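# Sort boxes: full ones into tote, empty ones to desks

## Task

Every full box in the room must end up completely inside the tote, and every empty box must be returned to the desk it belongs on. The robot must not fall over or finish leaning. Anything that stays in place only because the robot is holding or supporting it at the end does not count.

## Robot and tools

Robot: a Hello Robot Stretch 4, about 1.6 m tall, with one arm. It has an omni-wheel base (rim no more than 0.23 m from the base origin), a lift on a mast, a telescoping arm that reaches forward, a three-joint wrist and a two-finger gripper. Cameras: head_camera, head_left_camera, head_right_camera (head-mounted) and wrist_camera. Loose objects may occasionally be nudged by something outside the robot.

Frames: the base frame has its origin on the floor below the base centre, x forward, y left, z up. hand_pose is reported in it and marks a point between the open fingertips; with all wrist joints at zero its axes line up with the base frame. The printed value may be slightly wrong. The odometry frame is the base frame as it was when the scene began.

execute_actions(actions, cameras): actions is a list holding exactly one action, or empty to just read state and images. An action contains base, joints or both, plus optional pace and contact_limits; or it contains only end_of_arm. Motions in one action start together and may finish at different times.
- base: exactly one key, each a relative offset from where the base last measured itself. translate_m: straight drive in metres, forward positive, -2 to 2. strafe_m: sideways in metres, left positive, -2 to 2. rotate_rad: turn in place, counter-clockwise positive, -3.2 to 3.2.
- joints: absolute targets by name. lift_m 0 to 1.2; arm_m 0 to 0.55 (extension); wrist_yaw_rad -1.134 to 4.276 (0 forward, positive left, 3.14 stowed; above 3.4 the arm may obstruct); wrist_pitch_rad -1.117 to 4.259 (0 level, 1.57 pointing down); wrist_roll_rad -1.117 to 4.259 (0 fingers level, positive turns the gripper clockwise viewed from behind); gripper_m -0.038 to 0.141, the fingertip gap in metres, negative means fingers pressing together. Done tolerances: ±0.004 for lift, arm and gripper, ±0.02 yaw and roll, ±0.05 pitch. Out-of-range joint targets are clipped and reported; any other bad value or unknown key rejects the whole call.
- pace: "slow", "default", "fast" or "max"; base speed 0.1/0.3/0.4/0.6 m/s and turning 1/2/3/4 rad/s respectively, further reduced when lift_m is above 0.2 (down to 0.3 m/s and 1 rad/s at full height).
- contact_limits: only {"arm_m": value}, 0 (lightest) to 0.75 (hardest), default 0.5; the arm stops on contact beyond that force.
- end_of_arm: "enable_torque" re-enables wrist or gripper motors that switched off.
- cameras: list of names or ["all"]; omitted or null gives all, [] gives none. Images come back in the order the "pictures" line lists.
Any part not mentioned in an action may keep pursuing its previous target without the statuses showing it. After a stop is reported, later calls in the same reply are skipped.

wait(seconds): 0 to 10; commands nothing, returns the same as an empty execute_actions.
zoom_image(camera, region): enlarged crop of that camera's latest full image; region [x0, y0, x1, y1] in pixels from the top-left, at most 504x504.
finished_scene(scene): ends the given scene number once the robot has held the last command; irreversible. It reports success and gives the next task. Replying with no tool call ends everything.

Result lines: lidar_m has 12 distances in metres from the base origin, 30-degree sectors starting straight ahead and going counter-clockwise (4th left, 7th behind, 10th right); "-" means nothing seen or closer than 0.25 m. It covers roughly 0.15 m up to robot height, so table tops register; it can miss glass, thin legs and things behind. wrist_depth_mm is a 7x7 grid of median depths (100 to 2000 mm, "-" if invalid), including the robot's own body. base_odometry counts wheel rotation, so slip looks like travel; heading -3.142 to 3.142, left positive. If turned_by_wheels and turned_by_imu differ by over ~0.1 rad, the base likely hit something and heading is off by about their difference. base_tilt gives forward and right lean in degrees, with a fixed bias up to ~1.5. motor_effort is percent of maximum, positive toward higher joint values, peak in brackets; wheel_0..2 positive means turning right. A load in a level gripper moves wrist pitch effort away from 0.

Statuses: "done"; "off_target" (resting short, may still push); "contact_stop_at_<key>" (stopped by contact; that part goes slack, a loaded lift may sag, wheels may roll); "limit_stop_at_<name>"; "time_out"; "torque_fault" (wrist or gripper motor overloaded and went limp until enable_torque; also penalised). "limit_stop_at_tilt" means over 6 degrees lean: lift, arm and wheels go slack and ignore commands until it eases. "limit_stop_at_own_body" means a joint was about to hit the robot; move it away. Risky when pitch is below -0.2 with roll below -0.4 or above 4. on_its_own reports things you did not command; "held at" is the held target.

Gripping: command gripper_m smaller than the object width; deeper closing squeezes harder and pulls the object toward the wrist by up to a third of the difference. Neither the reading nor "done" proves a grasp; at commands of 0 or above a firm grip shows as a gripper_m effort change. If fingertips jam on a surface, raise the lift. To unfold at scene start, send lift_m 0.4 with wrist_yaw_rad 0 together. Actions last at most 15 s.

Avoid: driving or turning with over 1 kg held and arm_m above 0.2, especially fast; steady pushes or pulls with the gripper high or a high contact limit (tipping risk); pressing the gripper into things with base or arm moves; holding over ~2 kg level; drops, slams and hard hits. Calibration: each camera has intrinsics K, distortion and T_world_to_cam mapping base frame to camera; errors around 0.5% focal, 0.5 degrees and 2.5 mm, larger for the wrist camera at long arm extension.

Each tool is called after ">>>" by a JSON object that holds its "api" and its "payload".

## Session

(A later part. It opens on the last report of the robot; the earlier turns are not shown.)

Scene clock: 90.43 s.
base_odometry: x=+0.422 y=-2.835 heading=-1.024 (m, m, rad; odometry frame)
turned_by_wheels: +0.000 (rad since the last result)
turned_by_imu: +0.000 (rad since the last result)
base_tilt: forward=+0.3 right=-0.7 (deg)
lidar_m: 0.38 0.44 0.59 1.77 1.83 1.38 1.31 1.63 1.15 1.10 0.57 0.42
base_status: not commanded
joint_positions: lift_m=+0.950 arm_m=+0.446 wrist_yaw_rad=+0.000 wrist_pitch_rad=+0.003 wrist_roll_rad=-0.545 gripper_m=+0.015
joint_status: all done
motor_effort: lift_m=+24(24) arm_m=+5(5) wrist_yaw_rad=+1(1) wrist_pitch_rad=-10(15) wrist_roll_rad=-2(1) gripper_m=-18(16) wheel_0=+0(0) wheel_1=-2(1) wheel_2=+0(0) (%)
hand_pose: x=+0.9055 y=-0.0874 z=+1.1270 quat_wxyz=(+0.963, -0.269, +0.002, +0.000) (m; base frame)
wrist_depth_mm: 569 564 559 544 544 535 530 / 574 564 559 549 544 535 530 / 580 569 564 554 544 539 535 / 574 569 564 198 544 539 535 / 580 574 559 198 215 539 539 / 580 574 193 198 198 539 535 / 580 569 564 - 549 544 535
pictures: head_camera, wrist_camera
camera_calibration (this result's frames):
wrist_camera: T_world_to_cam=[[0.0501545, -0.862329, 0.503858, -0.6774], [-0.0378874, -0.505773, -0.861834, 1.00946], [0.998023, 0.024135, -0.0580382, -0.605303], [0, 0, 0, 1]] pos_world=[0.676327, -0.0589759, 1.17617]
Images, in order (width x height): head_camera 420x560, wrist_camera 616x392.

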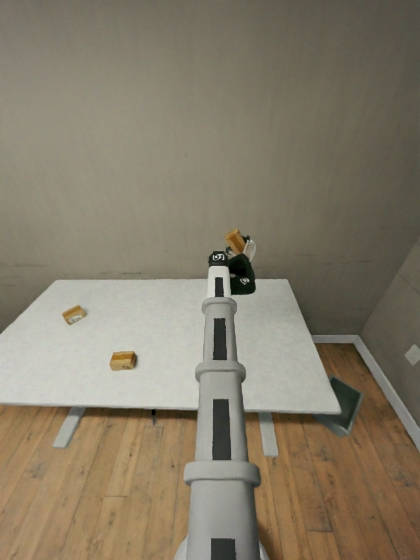

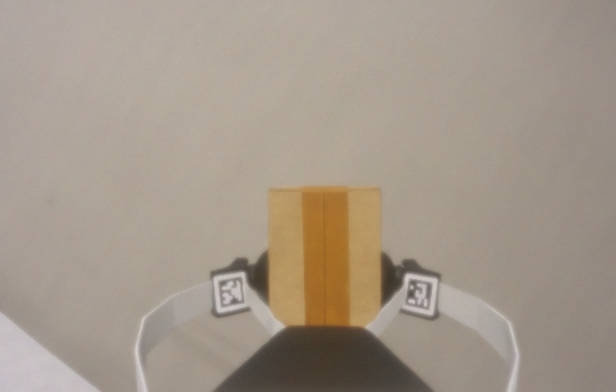

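>>> {"api": "execute_actions", "payload": {"actions": [], "cameras": []}}

>>> {"api": "execute_actions", "payload": {"actions": [], "cameras": []}}

>>> {"api": "execute_actions", "payload": {"actions": [{"joints":{"wrist_pitch_rad":1.57}}], "cameras": []}}

>>> {"api": "execute_actions", "payload": {"actions": [{"joints":{"lift_m":0.868},"pace":"slow"}], "cameras": ["wrist_camera"]}}

Scene clock: 94.10 s.
base_odometry: x=+0.422 y=-2.835 heading=-1.024 (m, m, rad; odometry frame)
turned_by_wheels: +0.000 (rad since the last result)
turned_by_imu: -0.001 (rad since the last result)
base_tilt: forward=+0.3 right=-0.7 (deg)
lidar_m: 0.39 0.43 0.58 1.77 1.85 1.36 1.32 1.64 1.17 1.10 0.58 0.43
base_status: not commanded
joint_positions: lift_m=+0.950 arm_m=+0.446 wrist_yaw_rad=+0.000 wrist_pitch_rad=+0.003 wrist_roll_rad=-0.545 gripper_m=+0.015
joint_status: all done
motor_effort: lift_m=+24(24) arm_m=+5(5) wrist_yaw_rad=+0(1) wrist_pitch_rad=-9(15) wrist_roll_rad=-2(1) gripper_m=-18(16) wheel_0=+0(0) wheel_1=-2(1) wheel_2=+0(0) (%)
hand_pose: x=+0.9055 y=-0.0874 z=+1.1270 quat_wxyz=(+0.963, -0.269, +0.002, +0.000) (m; base frame)
wrist_depth_mm: 569 564 559 549 539 535 530 / 574 564 559 554 544 535 530 / 574 564 559 549 544 539 530 / 580 564 559 199 544 539 535 / 580 569 564 198 216 539 535 / 580 574 193 199 198 539 539 / 580 574 564 - 549 544 539
pictures: none
No camera images: the call's "cameras" was empty. Leave "cameras" out to get every camera's image.

Scene clock: 94.10 s.
base_odometry: x=+0.422 y=-2.835 heading=-1.024 (m, m, rad; odometry frame)
turned_by_wheels: +0.000 (rad since the last result)
turned_by_imu: -0.001 (rad since the last result)
base_tilt: forward=+0.3 right=-0.7 (deg)
lidar_m: 0.39 0.43 0.58 1.77 1.85 1.36 1.32 1.64 1.17 1.10 0.58 0.43
base_status: not commanded
joint_positions: lift_m=+0.950 arm_m=+0.446 wrist_yaw_rad=+0.000 wrist_pitch_rad=+0.003 wrist_roll_rad=-0.545 gripper_m=+0.015
joint_status: all done
motor_effort: lift_m=+24(24) arm_m=+5(5) wrist_yaw_rad=+0(1) wrist_pitch_rad=-9(15) wrist_roll_rad=-2(1) gripper_m=-18(16) wheel_0=+0(0) wheel_1=-2(1) wheel_2=+0(0) (%)
hand_pose: x=+0.9055 y=-0.0874 z=+1.1270 quat_wxyz=(+0.963, -0.269, +0.002, +0.000) (m; base frame)
wrist_depth_mm: 569 564 559 549 539 535 530 / 574 564 559 554 544 535 530 / 574 564 559 549 544 539 530 / 580 564 559 199 544 539 535 / 580 569 564 198 216 539 535 / 580 574 193 199 198 539 539 / 580 574 564 - 549 544 539
pictures: none
No camera images: the call's "cameras" was empty. Leave "cameras" out to get every camera's image.

Scene clock: 95.60 s.
base_odometry: x=+0.422 y=-2.835 heading=-1.024 (m, m, rad; odometry frame)
turned_by_wheels: +0.000 (rad since the last result)
turned_by_imu: +0.000 (rad since the last result)
base_tilt: forward=+0.3 right=-0.8 (deg)
lidar_m: 0.39 0.42 0.58 1.77 1.83 1.37 1.33 1.64 1.15 1.09 0.57 0.44
base_status: not commanded
joint_positions: lift_m=+0.950 arm_m=+0.446 wrist_yaw_rad=+0.000 wrist_pitch_rad=+1.570 wrist_roll_rad=-0.545 gripper_m=+0.015
joint_status: all done
motor_effort: lift_m=+23(24) arm_m=+5(5) wrist_yaw_rad=+1(1) wrist_pitch_rad=+0(6) wrist_roll_rad=+0(0) gripper_m=-19(17) wheel_0=+0(0) wheel_1=-1(2) wheel_2=-1(0) (%)
hand_pose: x=+0.6174 y=-0.0874 z=+0.8395 quat_wxyz=(+0.681, -0.190, +0.681, +0.190) (m; base frame)
wrist_depth_mm: 353 349 347 343 340 336 334 / 353 351 347 345 340 336 334 / 355 351 349 345 343 338 336 / 357 353 351 199 343 340 338 / 359 355 351 198 215 340 338 / 1098 355 195 198 198 340 340 / 1118 878 355 - 347 343 340
pictures: none
No camera images: the call's "cameras" was empty. Leave "cameras" out to get every camera's image.

Scene clock: 97.17 s.
base_odometry: x=+0.422 y=-2.835 heading=-1.024 (m, m, rad; odometry frame)
turned_by_wheels: +0.000 (rad since the last result)
turned_by_imu: +0.000 (rad since the last result)
base_tilt: forward=+0.3 right=-0.8 (deg)
lidar_m: 0.40 0.41 0.59 1.78 1.86 1.37 1.30 1.64 1.14 1.09 0.58 0.43
base_status: not commanded
joint_positions: lift_m=+0.868 arm_m=+0.446 wrist_yaw_rad=+0.000 wrist_pitch_rad=+1.570 wrist_roll_rad=-0.545 gripper_m=+0.015
joint_status: all done
motor_effort: lift_m=+17(23) arm_m=+5(5) wrist_yaw_rad=+1(0) wrist_pitch_rad=-1(0) wrist_roll_rad=-3(2) gripper_m=-19(18) wheel_0=+0(0) wheel_1=-2(2) wheel_2=+0(1) (%)
hand_pose: x=+0.6174 y=-0.0874 z=+0.7580 quat_wxyz=(+0.681, -0.190, +0.681, +0.190) (m; base frame)
wrist_depth_mm: 271 268 265 262 259 257 - / 271 268 266 263 259 258 255 / 272 270 266 264 262 258 256 / 273 270 267 199 262 259 257 / 273 271 268 198 215 260 258 / 276 272 195 198 198 260 259 / 276 273 270 - 264 262 -
pictures: wrist_camera
camera_calibration (this result's frames):
wrist_camera: T_world_to_cam=[[0.504054, -0.862337, -0.0480086, -0.338912], [-0.861996, -0.50576, 0.0342151, 0.510063], [-0.0537857, 0.0241369, -0.998261, 1.0229], [0, 0, 0, 1]] pos_world=[0.66552, -0.0589766, 0.987399]
Images, in order (width x height): wrist_camera 616x392.

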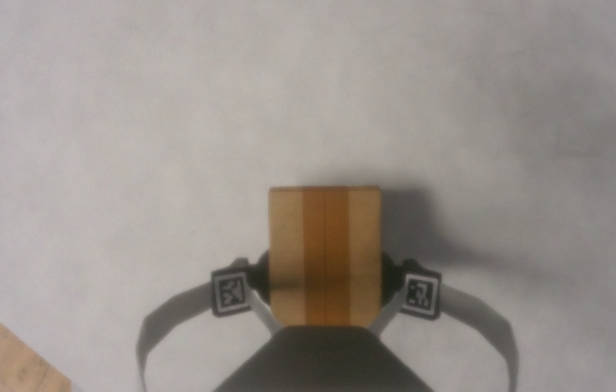

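>>> {"api": "execute_actions", "payload": {"actions": [{"joints":{"lift_m":0.864,"gripper_m":0.12},"pace":"slow"}], "cameras": ["wrist_camera"]}}

>>> {"api": "execute_actions", "payload": {"actions": [{"joints":{"lift_m":0.97},"pace":"fast"}], "cameras": []}}

>>> {"api": "execute_actions", "payload": {"actions": [{"base":{"strafe_m":0.5},"joints":{"wrist_pitch_rad":0.0},"pace":"fast"}], "cameras": ["head_camera"]}}

>>> {"api": "execute_actions", "payload": {"actions": [{"joints":{"wrist_pitch_rad":1.57,"wrist_roll_rad":0.0,"arm_m":0.36}}], "cameras": ["wrist_camera"]}}

Scene clock: 106.70 s.
base_odometry: x=+0.422 y=-2.835 heading=-1.024 (m, m, rad; odometry frame)
turned_by_wheels: +0.000 (rad since the last result)
turned_by_imu: -0.001 (rad since the last result)
base_tilt: forward=+0.2 right=-0.8 (deg)
lidar_m: 0.39 0.41 0.60 1.76 1.85 1.35 1.31 1.63 1.15 1.09 0.58 0.43
base_status: not commanded
joint_positions: lift_m=+0.864 arm_m=+0.446 wrist_yaw_rad=+0.000 wrist_pitch_rad=+1.570 wrist_roll_rad=-0.545 gripper_m=+0.120
joint_status: all done
motor_effort: lift_m=+17(17) arm_m=+5(5) wrist_yaw_rad=+1(1) wrist_pitch_rad=-2(1) wrist_roll_rad=+0(3) gripper_m=+1(22) wheel_0=+0(0) wheel_1=-2(1) wheel_2=+0(0) (%)
hand_pose: x=+0.6174 y=-0.0874 z=+0.7540 quat_wxyz=(+0.681, -0.190, +0.681, +0.190) (m; base frame)
wrist_depth_mm: 265 264 260 258 256 253 - / 267 264 262 258 256 254 252 / 268 265 263 259 257 254 252 / 268 266 263 211 257 256 253 / 268 266 264 211 258 255 255 / 270 267 264 211 211 256 256 / 272 268 266 - 259 257 -
pictures: wrist_camera
camera_calibration (this result's frames):
wrist_camera: T_world_to_cam=[[0.50405, -0.862337, -0.0480457, -0.339064], [-0.861993, -0.505759, 0.0342785, 0.510133], [-0.0538591, 0.024137, -0.998257, 1.01895], [0, 0, 0, 1]] pos_world=[0.665516, -0.0589766, 0.983395]
Images, in order (width x height): wrist_camera 616x392.

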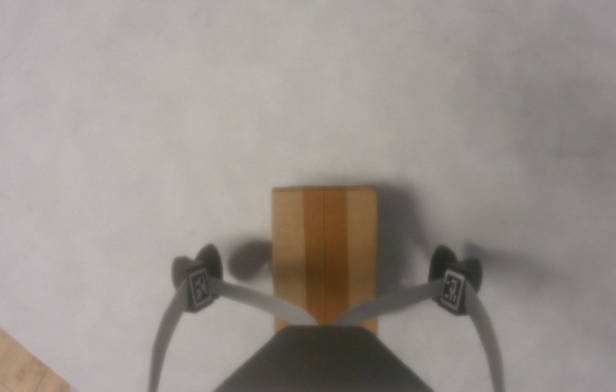

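Scene clock: 107.90 s.
base_odometry: x=+0.422 y=-2.835 heading=-1.024 (m, m, rad; odometry frame)
turned_by_wheels: +0.000 (rad since the last result)
turned_by_imu: +0.000 (rad since the last result)
base_tilt: forward=+0.3 right=-0.7 (deg)
lidar_m: 0.39 0.43 0.58 1.78 1.84 1.37 1.33 1.66 1.15 1.10 0.62 0.41
base_status: not commanded
joint_positions: lift_m=+0.970 arm_m=+0.446 wrist_yaw_rad=+0.000 wrist_pitch_rad=+1.570 wrist_roll_rad=-0.545 gripper_m=+0.120
joint_status: all done
motor_effort: lift_m=+22(25) arm_m=+5(5) wrist_yaw_rad=+1(1) wrist_pitch_rad=+0(1) wrist_roll_rad=-2(1) gripper_m=-1(2) wheel_0=+0(0) wheel_1=-2(2) wheel_2=+0(0) (%)
hand_pose: x=+0.6173 y=-0.0874 z=+0.8595 quat_wxyz=(+0.681, -0.190, +0.681, +0.190) (m; base frame)
wrist_depth_mm: 373 370 366 364 362 355 355 / 375 373 368 364 362 357 353 / 377 375 370 366 362 357 355 / 377 375 370 366 364 359 357 / 379 375 370 317 364 359 357 / 1138 379 373 319 364 359 359 / 1138 904 373 - 366 362 359
pictures: none
No camera images: the call's "cameras" was empty. Leave "cameras" out to get every camera's image.

Scene clock: 110.57 s.
base_odometry: x=+0.849 y=-2.575 heading=-1.024 (m, m, rad; odometry frame)
turned_by_wheels: +0.000 (rad since the last result)
turned_by_imu: -0.001 (rad since the last result)
base_tilt: forward=+0.2 right=-0.7 (deg)
lidar_m: 0.41 0.44 0.60 1.28 1.35 1.38 1.33 1.42 1.68 1.59 0.59 0.42
base_status: done
joint_positions: lift_m=+0.970 arm_m=+0.446 wrist_yaw_rad=+0.000 wrist_pitch_rad=+0.003 wrist_roll_rad=-0.545 gripper_m=+0.120
joint_status: all done
motor_effort: lift_m=+23(22) arm_m=+4(5) wrist_yaw_rad=+1(1) wrist_pitch_rad=-8(16) wrist_roll_rad=+0(2) gripper_m=+0(2) wheel_0=+2(10) wheel_1=-1(10) wheel_2=+0(0) (%)
hand_pose: x=+0.9056 y=-0.0874 z=+1.1472 quat_wxyz=(+0.963, -0.269, +0.001, +0.000) (m; base frame)
wrist_depth_mm: 569 564 554 544 544 535 530 / 569 564 559 549 544 530 530 / 574 564 559 554 539 535 530 / 574 569 559 554 544 539 530 / 574 569 559 554 544 539 535 / 580 574 564 554 549 535 535 / 574 574 564 - 549 539 535
pictures: head_camera
Images, in order (width x height): head_camera 420x560.

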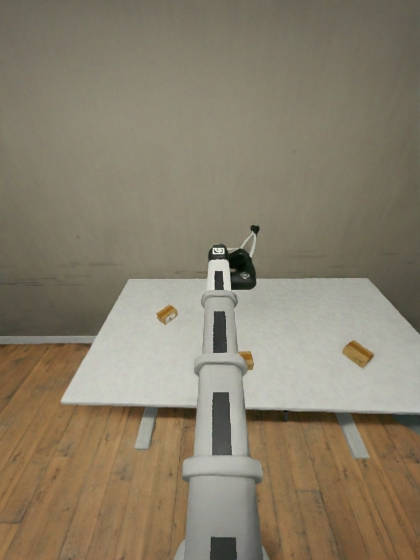

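Scene clock: 112.07 s.
base_odometry: x=+0.849 y=-2.575 heading=-1.024 (m, m, rad; odometry frame)
turned_by_wheels: +0.000 (rad since the last result)
turned_by_imu: +0.000 (rad since the last result)
base_tilt: forward=+0.2 right=-0.7 (deg)
lidar_m: 0.38 0.42 0.58 1.28 1.34 1.40 1.32 1.42 1.67 1.60 0.58 0.41
base_status: not commanded
joint_positions: lift_m=+0.970 arm_m=+0.361 wrist_yaw_rad=+0.000 wrist_pitch_rad=+1.570 wrist_roll_rad=+0.000 gripper_m=+0.120
joint_status: all done
motor_effort: lift_m=+22(23) arm_m=-5(2) wrist_yaw_rad=+1(0) wrist_pitch_rad=+0(5) wrist_roll_rad=+1(5) gripper_m=-1(1) wheel_0=+2(2) wheel_1=-1(1) wheel_2=+0(0) (%)
hand_pose: x=+0.5321 y=-0.0874 z=+0.8595 quat_wxyz=(+0.708, +0.000, +0.707, +0.000) (m; base frame)
wrist_depth_mm: 377 373 368 364 359 355 353 / 377 373 370 366 362 357 353 / 379 377 370 364 362 357 353 / 382 375 373 317 362 357 357 / 379 377 370 368 364 359 357 / 384 377 373 366 362 359 357 / 1138 1138 1098 - 1078 1078 1060
pictures: wrist_camera
camera_calibration (this result's frames):
wrist_camera: T_world_to_cam=[[-0.015348, -0.9987, -0.0485986, -0.0260927], [-0.999329, 0.0137043, 0.0339774, 0.551795], [-0.0332672, 0.0490874, -0.99824, 1.11094], [0, 0, 0, 1]] pos_world=[0.587981, -0.0881537, 1.08896]
Images, in order (width x height): wrist_camera 616x392.

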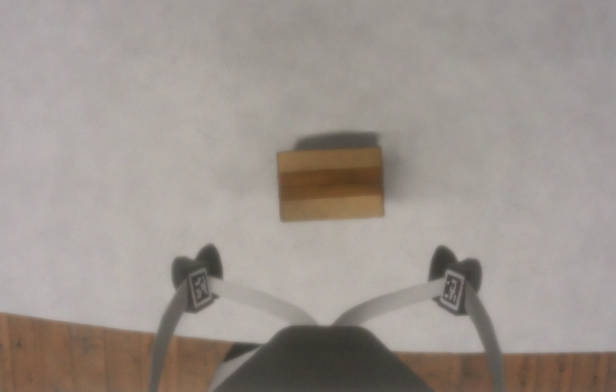

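>>> {"api": "execute_actions", "payload": {"actions": [{"joints":{"arm_m":0.414,"wrist_roll_rad":1.525}}], "cameras": ["wrist_camera"]}}

Scene clock: 118.13 s.
base_odometry: x=+0.849 y=-2.575 heading=-1.024 (m, m, rad; odometry frame)
turned_by_wheels: +0.000 (rad since the last result)
turned_by_imu: -0.001 (rad since the last result)
base_tilt: forward=+0.3 right=-0.7 (deg)
lidar_m: 0.39 0.43 0.59 1.29 1.32 1.36 1.32 1.40 1.67 1.59 0.59 0.44
base_status: not commanded
joint_positions: lift_m=+0.970 arm_m=+0.413 wrist_yaw_rad=+0.000 wrist_pitch_rad=+1.570 wrist_roll_rad=+1.525 gripper_m=+0.120
joint_status: all done
motor_effort: lift_m=+22(23) arm_m=+5(3) wrist_yaw_rad=+0(1) wrist_pitch_rad=-2(1) wrist_roll_rad=+1(5) gripper_m=+1(1) wheel_0=+2(2) wheel_1=-1(1) wheel_2=+0(0) (%)
hand_pose: x=+0.5842 y=-0.0874 z=+0.8595 quat_wxyz=(+0.512, +0.489, +0.511, -0.488) (m; base frame)
wrist_depth_mm: 377 373 366 362 357 353 1042 / 379 375 368 364 359 355 1042 / 382 377 370 364 359 357 1042 / 382 375 370 366 364 359 854 / 384 379 370 317 364 359 854 / 387 382 373 317 364 364 854 / 387 384 377 - 366 364 1078
pictures: wrist_camera
camera_calibration (this result's frames):
wrist_camera: T_world_to_cam=[[-0.998316, -0.030385, -0.0494135, 0.634352], [-0.0321422, 0.998864, 0.0351652, 0.12391], [0.0482889, 0.0366942, -0.998159, 1.06387], [0, 0, 0, 1]] pos_world=[0.585894, -0.143532, 1.0889]
Images, in order (width x height): wrist_camera 616x392.

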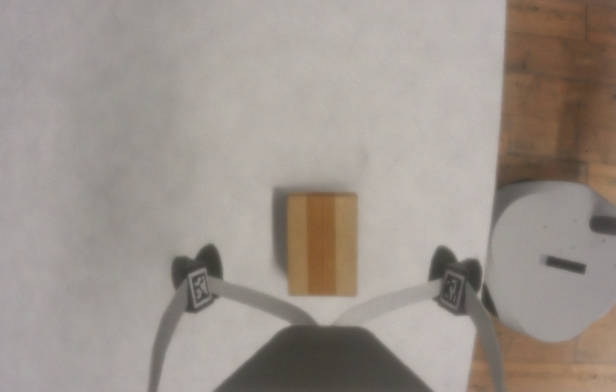

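Aligned. Grasping and weighing box B.

>>> {"api": "execute_actions", "payload": {"actions": [{"joints":{"lift_m":0.865},"pace":"fast"}], "cameras": []}}

>>> {"api": "execute_actions", "payload": {"actions": [{"joints":{"gripper_m":0.015}}], "cameras": ["wrist_camera"]}}

>>> {"api": "execute_actions", "payload": {"actions": [{"joints":{"lift_m":0.95}}], "cameras": ["wrist_camera"]}}

>>> {"api": "execute_actions", "payload": {"actions": [{"joints":{"wrist_pitch_rad":0.0}}], "cameras": ["wrist_camera"]}}

Scene clock: 123.13 s.
base_odometry: x=+0.849 y=-2.575 heading=-1.024 (m, m, rad; odometry frame)
turned_by_wheels: +0.000 (rad since the last result)
turned_by_imu: -0.001 (rad since the last result)
base_tilt: forward=+0.3 right=-0.8 (deg)
lidar_m: 0.40 0.43 0.60 1.28 1.33 1.41 1.32 1.40 1.67 1.60 0.58 0.45
base_status: not commanded
joint_positions: lift_m=+0.865 arm_m=+0.413 wrist_yaw_rad=+0.000 wrist_pitch_rad=+1.570 wrist_roll_rad=+1.525 gripper_m=+0.120
joint_status: all done
motor_effort: lift_m=+18(21) arm_m=+5(5) wrist_yaw_rad=+1(1) wrist_pitch_rad=-1(2) wrist_roll_rad=+0(1) gripper_m=+0(0) wheel_0=+2(2) wheel_1=-1(1) wheel_2=+0(0) (%)
hand_pose: x=+0.5842 y=-0.0874 z=+0.7549 quat_wxyz=(+0.512, +0.489, +0.511, -0.488) (m; base frame)
wrist_depth_mm: 268 265 262 258 255 251 249 / 270 266 263 259 256 252 250 / 271 267 264 260 256 253 252 / 273 270 265 233 257 254 500 / 273 271 265 212 258 255 741 / 276 272 266 212 211 255 750 / 277 273 270 - 260 258 854
pictures: none
No camera images: the call's "cameras" was empty. Leave "cameras" out to get every camera's image.

Scene clock: 125.03 s.
base_odometry: x=+0.849 y=-2.575 heading=-1.024 (m, m, rad; odometry frame)
turned_by_wheels: +0.000 (rad since the last result)
turned_by_imu: +0.000 (rad since the last result)
base_tilt: forward=+0.3 right=-0.7 (deg)
lidar_m: 0.41 0.43 0.63 1.28 1.34 1.38 1.30 1.40 1.68 1.61 0.58 0.44
base_status: not commanded
joint_positions: lift_m=+0.865 arm_m=+0.413 wrist_yaw_rad=+0.000 wrist_pitch_rad=+1.570 wrist_roll_rad=+1.525 gripper_m=+0.015
joint_status: all done
motor_effort: lift_m=+18(18) arm_m=+5(5) wrist_yaw_rad=+0(0) wrist_pitch_rad=-1(1) wrist_roll_rad=-2(0) gripper_m=-17(19) wheel_0=+2(2) wheel_1=-1(1) wheel_2=+0(0) (%)
hand_pose: x=+0.5843 y=-0.0874 z=+0.7549 quat_wxyz=(+0.512, +0.489, +0.511, -0.488) (m; base frame)
wrist_depth_mm: 267 265 260 257 254 250 248 / 270 266 262 258 256 252 249 / 271 267 263 259 256 253 251 / 271 268 264 231 257 254 496 / 273 270 265 199 214 255 741 / 274 271 195 198 198 254 750 / 274 272 268 - 260 258 866
pictures: wrist_camera
camera_calibration (this result's frames):
wrist_camera: T_world_to_cam=[[-0.99831, -0.0303735, -0.0495375, 0.629337], [-0.0321351, 0.998865, 0.0351612, 0.127591], [0.0484133, 0.0366937, -0.998153, 0.959342], [0, 0, 0, 1]] pos_world=[0.585929, -0.143532, 0.98426]
Images, in order (width x height): wrist_camera 616x392.

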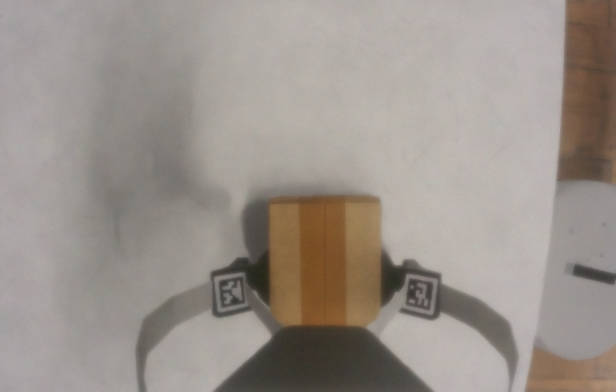

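Scene clock: 126.37 s.
base_odometry: x=+0.849 y=-2.575 heading=-1.024 (m, m, rad; odometry frame)
turned_by_wheels: +0.000 (rad since the last result)
turned_by_imu: +0.000 (rad since the last result)
base_tilt: forward=+0.2 right=-0.7 (deg)
lidar_m: 0.40 0.43 0.60 1.28 1.34 1.38 1.32 1.40 1.69 1.59 0.60 0.44
base_status: not commanded
joint_positions: lift_m=+0.950 arm_m=+0.413 wrist_yaw_rad=+0.000 wrist_pitch_rad=+1.570 wrist_roll_rad=+1.525 gripper_m=+0.015
joint_status: all done
motor_effort: lift_m=+24(25) arm_m=+5(5) wrist_yaw_rad=+1(1) wrist_pitch_rad=-1(1) wrist_roll_rad=+1(2) gripper_m=-17(20) wheel_0=+2(2) wheel_1=-1(1) wheel_2=+0(0) (%)
hand_pose: x=+0.5843 y=-0.0874 z=+0.8394 quat_wxyz=(+0.512, +0.489, +0.511, -0.488) (m; base frame)
wrist_depth_mm: 355 351 345 340 336 330 1025 / 357 353 347 343 338 334 1025 / 357 353 349 343 340 336 1025 / 359 355 351 232 340 338 831 / 362 355 349 198 215 340 820 / 364 359 195 199 198 340 831 / 366 362 357 - 343 343 1042
pictures: wrist_camera
camera_calibration (this result's frames):
wrist_camera: T_world_to_cam=[[-0.99831, -0.0303735, -0.0495376, 0.633527], [-0.0321351, 0.998865, 0.0351612, 0.124619], [0.0484134, 0.0366937, -0.998153, 1.0437], [0, 0, 0, 1]] pos_world=[0.585932, -0.143532, 1.06878]
Images, in order (width x height): wrist_camera 616x392.

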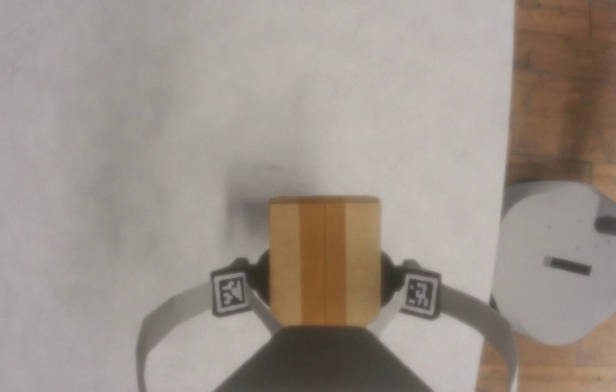

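Scene clock: 127.83 s.
base_odometry: x=+0.849 y=-2.575 heading=-1.024 (m, m, rad; odometry frame)
turned_by_wheels: +0.000 (rad since the last result)
turned_by_imu: +0.000 (rad since the last result)
base_tilt: forward=+0.3 right=-0.6 (deg)
lidar_m: 0.42 0.44 0.61 1.28 1.33 1.37 1.32 1.41 1.66 1.60 0.57 0.42
base_status: not commanded
joint_positions: lift_m=+0.950 arm_m=+0.413 wrist_yaw_rad=+0.000 wrist_pitch_rad=+0.006 wrist_roll_rad=+1.525 gripper_m=+0.015
joint_status: all done
motor_effort: lift_m=+24(24) arm_m=+5(5) wrist_yaw_rad=+1(1) wrist_pitch_rad=-17(22) wrist_roll_rad=+0(1) gripper_m=-19(18) wheel_0=+2(2) wheel_1=-1(1) wheel_2=+0(0) (%)
hand_pose: x=+0.8726 y=-0.0874 z=+1.1262 quat_wxyz=(+0.723, +0.691, +0.002, -0.002) (m; base frame)
wrist_depth_mm: 597 585 580 574 564 564 559 / 597 591 580 580 574 564 559 / 597 597 585 580 574 569 564 / 603 603 591 580 574 569 564 / 609 603 597 199 197 574 569 / 609 609 191 199 197 574 574 / 615 609 603 - 585 585 574
pictures: wrist_camera
camera_calibration (this result's frames):
wrist_camera: T_world_to_cam=[[0.0427723, -0.0301641, -0.998629, 1.09601], [-0.0353527, 0.998872, -0.0316856, 0.201897], [0.998459, 0.0366596, 0.0416577, -0.684008], [0, 0, 0, 1]] pos_world=[0.643212, -0.143534, 1.1294]
Images, in order (width x height): wrist_camera 616x392.

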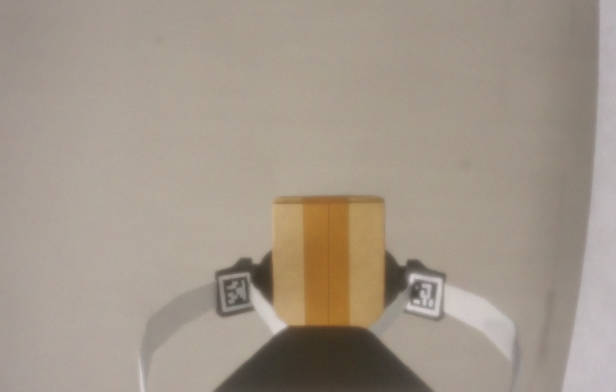

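>>> {"api": "execute_actions", "payload": {"actions": [{"base":{"strafe_m":-1.1},"joints":{"wrist_pitch_rad":1.57,"wrist_roll_rad":0.0,"arm_m":0.3},"pace":"fast"}], "cameras": ["head_camera","wrist_camera","head_right_camera"]}}

Scene clock: 138.00 s.
base_odometry: x=-0.090 y=-3.147 heading=-1.024 (m, m, rad; odometry frame)
turned_by_wheels: +0.000 (rad since the last result)
turned_by_imu: -0.001 (rad since the last result)
base_tilt: forward=+0.2 right=-0.7 (deg)
lidar_m: 0.54 0.44 0.58 2.36 1.92 1.39 1.63 0.76 0.53 0.50 0.55 0.60
base_status: done
joint_positions: lift_m=+0.950 arm_m=+0.301 wrist_yaw_rad=+0.000 wrist_pitch_rad=+1.570 wrist_roll_rad=+0.000 gripper_m=+0.015
joint_status: all done
motor_effort: lift_m=+24(24) arm_m=-5(8) wrist_yaw_rad=+2(1) wrist_pitch_rad=-1(17) wrist_roll_rad=-2(4) gripper_m=-18(20) wheel_0=-1(11) wheel_1=+0(8) wheel_2=-1(2) (%)
hand_pose: x=+0.4720 y=-0.0874 z=+0.8394 quat_wxyz=(+0.707, +0.000, +0.707, +0.000) (m; base frame)
wrist_depth_mm: 355 654 1060 1060 1042 1025 732 / 355 1098 1078 1060 1042 1042 715 / 359 1098 1078 1060 1060 1060 715 / 359 1098 1098 232 1060 1025 715 / 362 1098 1078 198 214 1025 707 / 1138 1098 195 199 197 820 691 / 1118 1098 1098 - 1060 976 699
pictures: head_camera, head_right_camera, wrist_camera
camera_calibration (this result's frames):
wrist_camera: T_world_to_cam=[[-0.0161993, -0.998687, -0.0485948, -0.0275926], [-0.999307, 0.0145422, 0.0342611, 0.492219], [-0.0335095, 0.0491162, -0.998231, 1.08898], [0, 0, 0, 1]] pos_world=[0.527922, -0.0882008, 1.06885]
Images, in order (width x height): head_camera 420x560, head_right_camera 420x672, wrist_camera 616x392.

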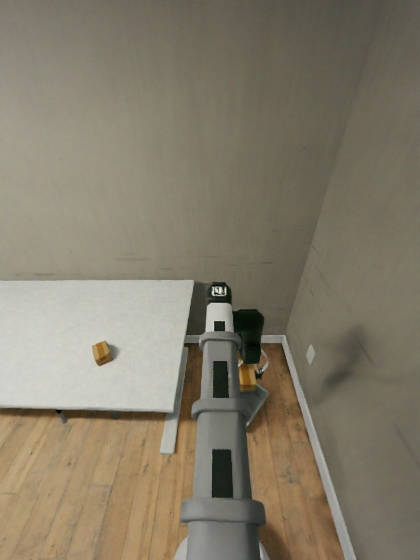

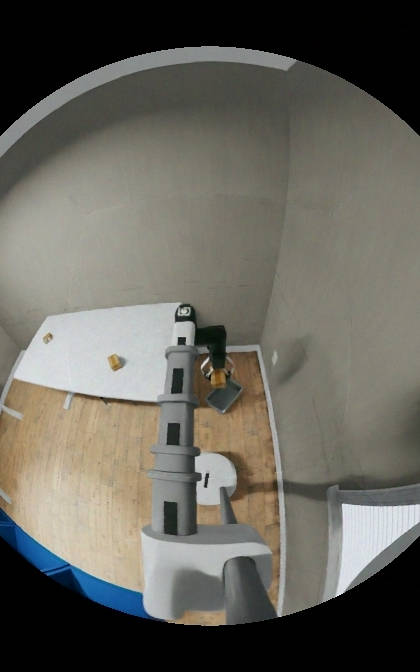

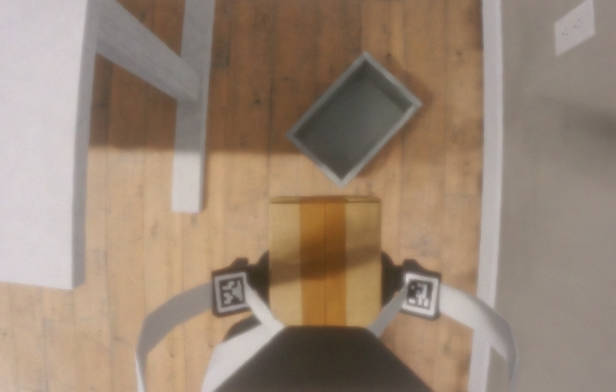

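>>> {"api": "execute_actions", "payload": {"actions": [{"base":{"strafe_m":-0.12},"joints":{"wrist_roll_rad":0.755},"pace":"fast"}], "cameras": []}}

>>> {"api": "execute_actions", "payload": {"actions": [{"base":{"translate_m":0.12},"joints":{"arm_m":0.435},"pace":"fast"}], "cameras": []}}

>>> {"api": "execute_actions", "payload": {"actions": [{"joints":{"lift_m":0.45},"pace":"fast"}], "cameras": ["head_camera","wrist_camera","head_right_camera"]}}

Scene clock: 159.53 s.
base_odometry: x=-0.193 y=-3.209 heading=-1.024 (m, m, rad; odometry frame)
turned_by_wheels: +0.000 (rad since the last result)
turned_by_imu: -0.001 (rad since the last result)
base_tilt: forward=+0.3 right=-0.7 (deg)
lidar_m: 0.53 0.49 0.59 1.77 1.91 1.43 1.70 0.55 0.40 0.39 0.44 0.59
base_status: done
joint_positions: lift_m=+0.950 arm_m=+0.301 wrist_yaw_rad=+0.000 wrist_pitch_rad=+1.570 wrist_roll_rad=+0.755 gripper_m=+0.015
joint_status: all done
motor_effort: lift_m=+24(24) arm_m=-5(5) wrist_yaw_rad=+1(1) wrist_pitch_rad=+0(1) wrist_roll_rad=+2(4) gripper_m=-20(18) wheel_0=-1(8) wheel_1=-1(8) wheel_2=-1(2) (%)
hand_pose: x=+0.4720 y=-0.0874 z=+0.8394 quat_wxyz=(+0.658, +0.261, +0.657, -0.260) (m; base frame)
wrist_depth_mm: 854 1042 1078 1060 732 500 402 / 976 1098 1078 1060 960 597 455 / 1098 1098 1078 1078 1060 759 535 / 1118 1098 1078 231 1060 976 661 / 778 1078 1078 198 214 1042 854 / 1138 1098 195 200 197 854 1042 / 1138 1118 1118 - 854 842 1060
pictures: none
No camera images: the call's "cameras" was empty. Leave "cameras" out to get every camera's image.

Scene clock: 161.07 s.
base_odometry: x=-0.130 y=-3.312 heading=-1.024 (m, m, rad; odometry frame)
turned_by_wheels: +0.000 (rad since the last result)
turned_by_imu: +0.000 (rad since the last result)
base_tilt: forward=+0.3 right=-0.7 (deg)
lidar_m: 0.40 0.39 0.41 1.21 2.08 1.53 1.70 0.55 0.41 0.40 0.42 0.61
base_status: done
joint_positions: lift_m=+0.950 arm_m=+0.434 wrist_yaw_rad=+0.000 wrist_pitch_rad=+1.570 wrist_roll_rad=+0.755 gripper_m=+0.015
joint_status: all done
motor_effort: lift_m=+23(24) arm_m=+5(9) wrist_yaw_rad=+1(2) wrist_pitch_rad=-1(4) wrist_roll_rad=-1(1) gripper_m=-19(18) wheel_0=+1(7) wheel_1=+1(3) wheel_2=+0(10) (%)
hand_pose: x=+0.6054 y=-0.0874 z=+0.8394 quat_wxyz=(+0.658, +0.261, +0.657, -0.260) (m; base frame)
wrist_depth_mm: 559 683 904 1060 732 500 399 / 627 809 1078 1060 946 591 452 / 759 1008 1098 1078 1060 750 535 / 946 1098 1078 232 1060 960 661 / 1098 1098 1078 199 215 1042 854 / 1118 1118 195 199 198 917 1042 / 1138 699 1098 - 866 842 1060
pictures: none
No camera images: the call's "cameras" was empty. Leave "cameras" out to get every camera's image.

Scene clock: 163.40 s.
base_odometry: x=-0.130 y=-3.312 heading=-1.024 (m, m, rad; odometry frame)
turned_by_wheels: +0.000 (rad since the last result)
turned_by_imu: +0.000 (rad since the last result)
base_tilt: forward=+0.3 right=-0.7 (deg)
lidar_m: 0.43 0.42 0.41 1.20 2.06 1.53 1.71 0.54 0.42 0.37 0.43 0.59
base_status: not commanded
joint_positions: lift_m=+0.450 arm_m=+0.434 wrist_yaw_rad=+0.000 wrist_pitch_rad=+1.570 wrist_roll_rad=+0.755 gripper_m=+0.015
joint_status: all done
motor_effort: lift_m=+19(21) arm_m=+4(5) wrist_yaw_rad=+1(1) wrist_pitch_rad=-1(1) wrist_roll_rad=+0(1) gripper_m=-20(20) wheel_0=+1(1) wheel_1=+1(1) wheel_2=+0(0) (%)
hand_pose: x=+0.6053 y=-0.0874 z=+0.3398 quat_wxyz=(+0.658, +0.261, +0.657, -0.260) (m; base frame)
wrist_depth_mm: 539 574 569 564 554 477 399 / 585 580 569 564 559 544 455 / 591 585 569 564 559 554 512 / 591 585 574 232 559 554 544 / 591 585 574 198 214 554 549 / 591 591 195 199 198 554 554 / 569 591 585 - 564 559 559
pictures: head_camera, head_right_camera, wrist_camera
camera_calibration (this result's frames):
wrist_camera: T_world_to_cam=[[-0.695593, -0.716749, -0.0492136, 0.386414], [-0.718374, 0.694799, 0.0345375, 0.531901], [0.00943886, 0.0593778, -0.998191, 0.569635], [0, 0, 0, 1]] pos_world=[0.645515, -0.126426, 0.569251]
Images, in order (width x height): head_camera 420x560, head_right_camera 420x672, wrist_camera 616x392.

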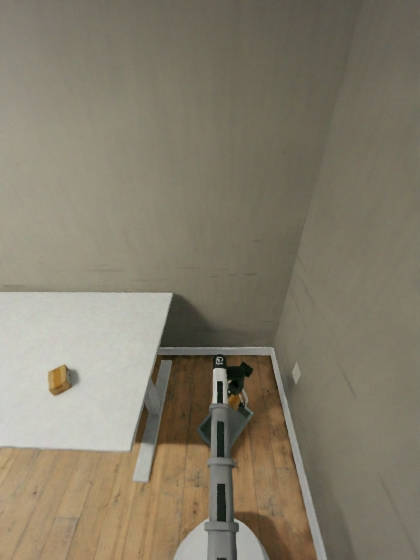

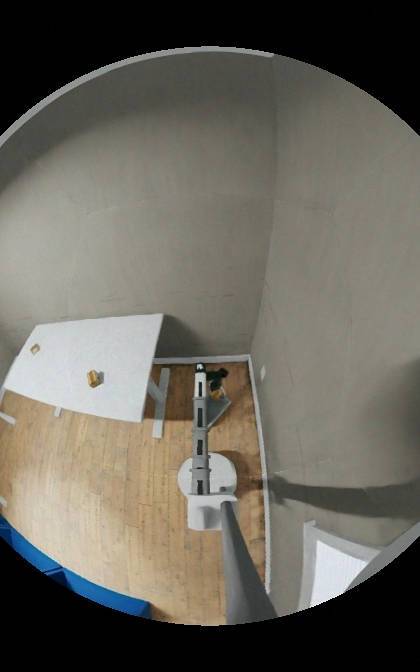

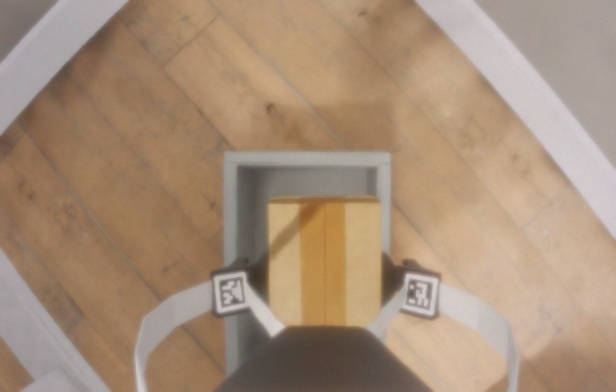

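>>> {"api": "execute_actions", "payload": {"actions": [{"joints":{"lift_m":0.37}}], "cameras": ["wrist_camera","head_camera"]}}

>>> {"api": "zoom_image", "payload": {"camera": "head_camera", "region": [170,350,290,470]}}

Scene clock: 172.00 s.
base_odometry: x=-0.130 y=-3.312 heading=-1.024 (m, m, rad; odometry frame)
turned_by_wheels: +0.000 (rad since the last result)
turned_by_imu: -0.001 (rad since the last result)
base_tilt: forward=+0.3 right=-0.6 (deg)
lidar_m: 0.41 0.41 0.40 1.20 2.07 1.55 1.69 0.56 0.43 0.40 0.41 0.58
base_status: not commanded
joint_positions: lift_m=+0.370 arm_m=+0.434 wrist_yaw_rad=+0.000 wrist_pitch_rad=+1.570 wrist_roll_rad=+0.755 gripper_m=+0.015
joint_status: all done
motor_effort: lift_m=+18(19) arm_m=+5(4) wrist_yaw_rad=+1(1) wrist_pitch_rad=+0(1) wrist_roll_rad=-1(1) gripper_m=-18(19) wheel_0=+1(1) wheel_1=+1(1) wheel_2=+0(0) (%)
hand_pose: x=+0.6053 y=-0.0874 z=+0.2599 quat_wxyz=(+0.658, +0.261, +0.657, -0.260) (m; base frame)
wrist_depth_mm: 500 496 488 480 477 469 382 / 504 496 492 484 477 473 436 / 504 496 488 484 480 473 469 / 508 500 488 231 477 477 469 / 504 504 436 199 214 477 469 / 508 504 195 199 198 473 477 / 512 508 462 - 484 480 477
pictures: head_camera, wrist_camera
camera_calibration (this result's frames):
wrist_camera: T_world_to_cam=[[-0.695593, -0.716749, -0.0492105, 0.382478], [-0.718374, 0.694799, 0.0345408, 0.534664], [0.00943434, 0.0593778, -0.998191, 0.489797], [0, 0, 0, 1]] pos_world=[0.645517, -0.126426, 0.489265]
Images, in order (width x height): head_camera 420x560, wrist_camera 616x392.

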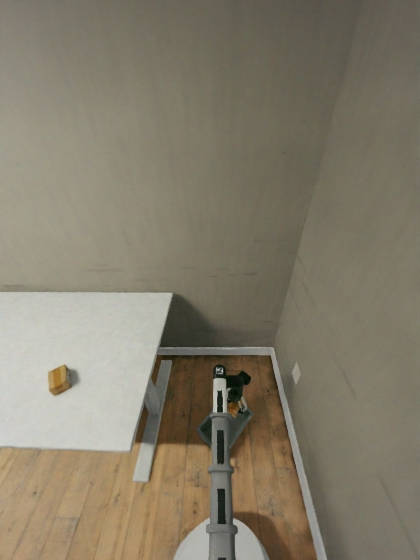

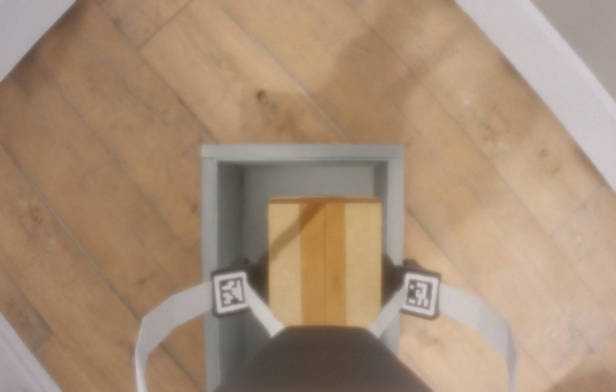

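Region (170, 350, 290, 470) of head_camera's 420x560 image, scaled by 4.200, with more detail than that image has.

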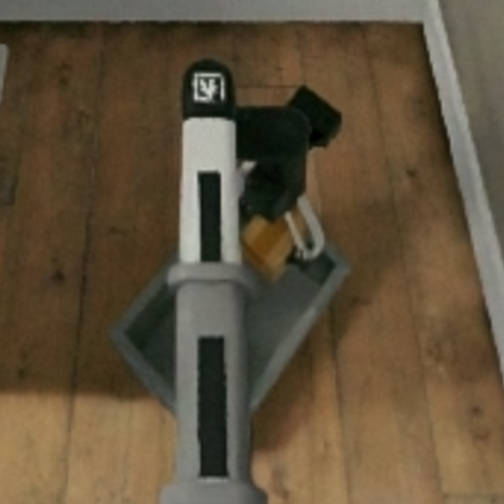

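>>> {"api": "execute_actions", "payload": {"actions": [{"joints":{"arm_m":0.462}}], "cameras": []}}

>>> {"api": "execute_actions", "payload": {"actions": [{"joints":{"lift_m":0.19}}], "cameras": ["wrist_camera","head_camera"]}}

Scene clock: 181.33 s.
base_odometry: x=-0.130 y=-3.312 heading=-1.024 (m, m, rad; odometry frame)
turned_by_wheels: +0.000 (rad since the last result)
turned_by_imu: -0.001 (rad since the last result)
base_tilt: forward=+0.3 right=-0.8 (deg)
lidar_m: 0.42 0.42 0.42 1.19 2.07 1.54 1.68 0.56 0.42 0.38 0.42 0.58
base_status: not commanded
joint_positions: lift_m=+0.370 arm_m=+0.461 wrist_yaw_rad=+0.000 wrist_pitch_rad=+1.570 wrist_roll_rad=+0.755 gripper_m=+0.015
joint_status: all done
motor_effort: lift_m=+19(18) arm_m=+4(2) wrist_yaw_rad=+0(1) wrist_pitch_rad=-1(0) wrist_roll_rad=+1(0) gripper_m=-19(19) wheel_0=+1(1) wheel_1=+1(1) wheel_2=+0(0) (%)
hand_pose: x=+0.6322 y=-0.0874 z=+0.2599 quat_wxyz=(+0.658, +0.261, +0.657, -0.260) (m; base frame)
wrist_depth_mm: 500 492 488 480 477 469 382 / 504 496 492 484 477 473 436 / 504 496 492 488 480 473 469 / 508 500 488 232 364 477 469 / 508 504 488 199 214 477 469 / 512 504 195 199 198 473 473 / 512 508 500 - 480 480 473
pictures: none
No camera images: the call's "cameras" was empty. Leave "cameras" out to get every camera's image.

Scene clock: 183.17 s.
base_odometry: x=-0.130 y=-3.312 heading=-1.024 (m, m, rad; odometry frame)
turned_by_wheels: +0.000 (rad since the last result)
turned_by_imu: +0.000 (rad since the last result)
base_tilt: forward=+0.3 right=-0.8 (deg)
lidar_m: 0.42 0.43 0.41 1.17 2.05 1.53 1.72 0.53 0.43 0.39 0.42 0.57
base_status: not commanded
joint_positions: lift_m=+0.190 arm_m=+0.461 wrist_yaw_rad=+0.000 wrist_pitch_rad=+1.570 wrist_roll_rad=+0.755 gripper_m=+0.015
joint_status: all done
motor_effort: lift_m=+18(19) arm_m=+5(5) wrist_yaw_rad=+0(0) wrist_pitch_rad=-1(0) wrist_roll_rad=+0(1) gripper_m=-19(20) wheel_0=+1(1) wheel_1=+1(1) wheel_2=+0(0) (%)
hand_pose: x=+0.6323 y=-0.0874 z=+0.0799 quat_wxyz=(+0.658, +0.261, +0.657, -0.260) (m; base frame)
wrist_depth_mm: 314 310 307 303 298 296 293 / 315 312 307 304 300 296 293 / 317 312 306 303 300 297 294 / 319 216 287 198 298 192 296 / 319 216 286 198 215 211 296 / 320 198 195 199 198 182 298 / 322 211 282 - 289 183 297
pictures: head_camera, wrist_camera
camera_calibration (this result's frames):
wrist_camera: T_world_to_cam=[[-0.695597, -0.716749, -0.0491548, 0.392334], [-0.718371, 0.694799, 0.0345982, 0.560202], [0.0093545, 0.0593778, -0.998192, 0.309937], [0, 0, 0, 1]] pos_world=[0.67244, -0.126426, 0.30928]
Images, in order (width x height): head_camera 420x560, wrist_camera 616x392.

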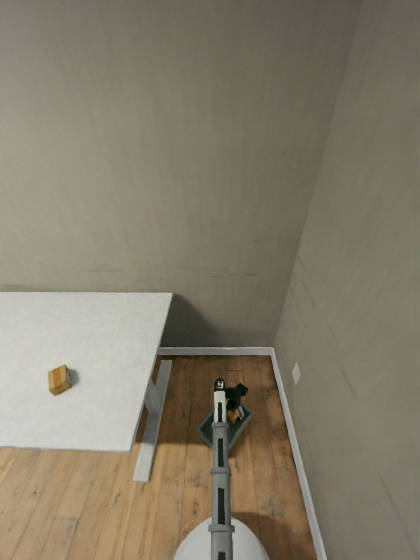

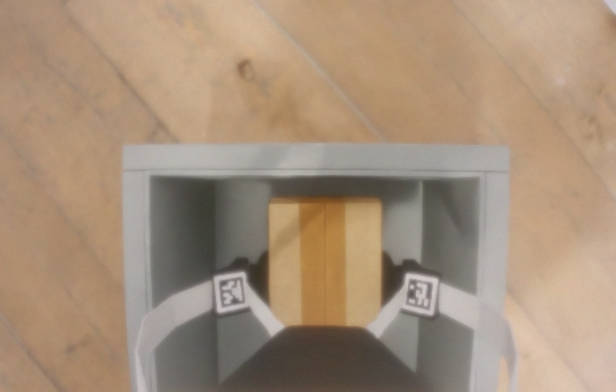

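>>> {"api": "execute_actions", "payload": {"actions": [{"joints":{"lift_m":0.162},"pace":"slow"}], "cameras": ["wrist_camera"]}}

>>> {"api": "execute_actions", "payload": {"actions": [{"joints":{"gripper_m":0.085},"pace":"slow"}], "cameras": ["wrist_camera"]}}

>>> {"api": "execute_actions", "payload": {"actions": [{"joints":{"lift_m":0.4},"pace":"fast"}], "cameras": ["wrist_camera"]}}

Scene clock: 188.83 s.
base_odometry: x=-0.130 y=-3.312 heading=-1.024 (m, m, rad; odometry frame)
turned_by_wheels: +0.000 (rad since the last result)
turned_by_imu: -0.001 (rad since the last result)
base_tilt: forward=+0.3 right=-0.7 (deg)
lidar_m: 0.43 0.42 0.40 1.17 2.04 1.54 1.72 0.54 0.42 0.38 0.42 0.58
base_status: not commanded
joint_positions: lift_m=+0.162 arm_m=+0.461 wrist_yaw_rad=+0.000 wrist_pitch_rad=+1.570 wrist_roll_rad=+0.755 gripper_m=+0.015
joint_status: all done
motor_effort: lift_m=+18(17) arm_m=+5(5) wrist_yaw_rad=+1(1) wrist_pitch_rad=-1(0) wrist_roll_rad=-3(1) gripper_m=-18(18) wheel_0=+1(1) wheel_1=+1(1) wheel_2=+0(0) (%)
hand_pose: x=+0.6323 y=-0.0874 z=+0.0519 quat_wxyz=(+0.658, +0.261, +0.657, -0.260) (m; base frame)
wrist_depth_mm: 286 282 278 274 272 268 - / 287 283 281 276 272 270 266 / 287 162 160 158 156 154 267 / 289 168 277 198 271 162 268 / 290 172 277 199 215 175 268 / 291 164 195 199 198 155 271 / 293 167 281 - 273 169 -
pictures: wrist_camera
camera_calibration (this result's frames):
wrist_camera: T_world_to_cam=[[-0.695597, -0.716749, -0.0491548, 0.39096], [-0.718372, 0.694799, 0.0345983, 0.561171], [0.00935435, 0.0593778, -0.998192, 0.282003], [0, 0, 0, 1]] pos_world=[0.672442, -0.126426, 0.281295]
Images, in order (width x height): wrist_camera 616x392.

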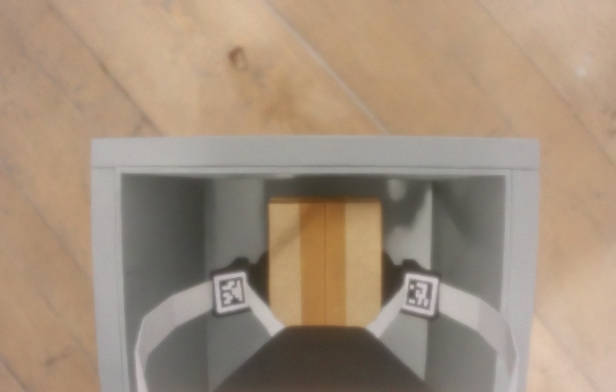

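Scene clock: 191.57 s.
base_odometry: x=-0.130 y=-3.312 heading=-1.024 (m, m, rad; odometry frame)
turned_by_wheels: +0.000 (rad since the last result)
turned_by_imu: -0.001 (rad since the last result)
base_tilt: forward=+0.3 right=-0.7 (deg)
lidar_m: 0.43 0.41 0.40 1.21 2.10 1.51 1.70 0.53 0.43 0.40 0.42 0.59
base_status: not commanded
joint_positions: lift_m=+0.162 arm_m=+0.461 wrist_yaw_rad=+0.000 wrist_pitch_rad=+1.570 wrist_roll_rad=+0.755 gripper_m=+0.085
joint_status: all done
motor_effort: lift_m=+18(18) arm_m=+5(5) wrist_yaw_rad=+2(1) wrist_pitch_rad=-1(2) wrist_roll_rad=+1(1) gripper_m=-1(17) wheel_0=+1(1) wheel_1=+1(1) wheel_2=+0(0) (%)
hand_pose: x=+0.6323 y=-0.0874 z=+0.0519 quat_wxyz=(+0.658, +0.261, +0.657, -0.260) (m; base frame)
wrist_depth_mm: 286 283 279 276 272 270 - / 289 283 281 277 273 270 266 / 289 163 160 158 156 154 267 / 290 163 278 227 271 162 268 / 291 171 258 226 265 175 268 / 291 182 234 226 224 158 271 / 293 167 281 - 273 156 -
pictures: wrist_camera
camera_calibration (this result's frames):
wrist_camera: T_world_to_cam=[[-0.695597, -0.716749, -0.0491548, 0.390961], [-0.718372, 0.694799, 0.0345983, 0.561173], [0.00935436, 0.0593778, -0.998192, 0.282003], [0, 0, 0, 1]] pos_world=[0.672444, -0.126426, 0.281295]
Images, in order (width x height): wrist_camera 616x392.

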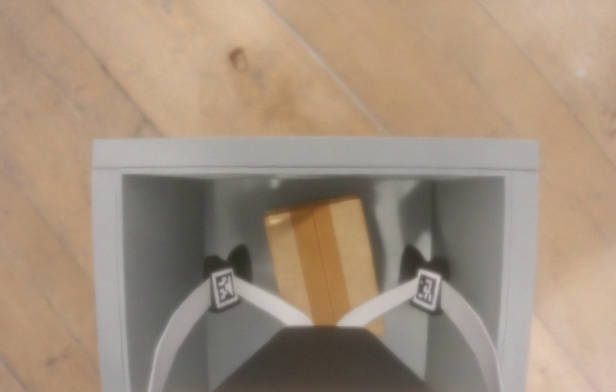

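Scene clock: 193.23 s.
base_odometry: x=-0.130 y=-3.312 heading=-1.024 (m, m, rad; odometry frame)
turned_by_wheels: +0.000 (rad since the last result)
turned_by_imu: +0.000 (rad since the last result)
base_tilt: forward=+0.4 right=-0.7 (deg)
lidar_m: 0.40 0.40 0.41 1.20 2.06 1.54 1.69 0.55 0.42 0.40 0.41 0.60
base_status: not commanded
joint_positions: lift_m=+0.400 arm_m=+0.461 wrist_yaw_rad=+0.000 wrist_pitch_rad=+1.570 wrist_roll_rad=+0.755 gripper_m=+0.085
joint_status: all done
motor_effort: lift_m=+23(25) arm_m=+5(5) wrist_yaw_rad=+0(1) wrist_pitch_rad=+0(1) wrist_roll_rad=+1(1) gripper_m=+0(1) wheel_0=+1(1) wheel_1=+1(1) wheel_2=+0(0) (%)
hand_pose: x=+0.6323 y=-0.0874 z=+0.2895 quat_wxyz=(+0.658, +0.261, +0.657, -0.260) (m; base frame)
wrist_depth_mm: 508 525 517 512 504 477 399 / 535 525 521 512 508 500 436 / 535 530 525 517 508 504 496 / 539 530 525 512 508 504 500 / 539 530 496 517 512 504 500 / 544 535 402 512 392 504 500 / 544 539 530 - 517 508 504
pictures: wrist_camera
camera_calibration (this result's frames):
wrist_camera: T_world_to_cam=[[-0.695597, -0.716749, -0.0491548, 0.402644], [-0.718372, 0.694799, 0.0345983, 0.552955], [0.00935437, 0.0593778, -0.998192, 0.519183], [0, 0, 0, 1]] pos_world=[0.672448, -0.126426, 0.518905]
Images, in order (width x height): wrist_camera 616x392.

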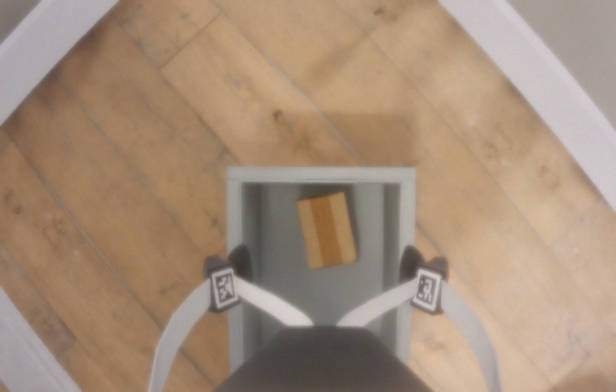

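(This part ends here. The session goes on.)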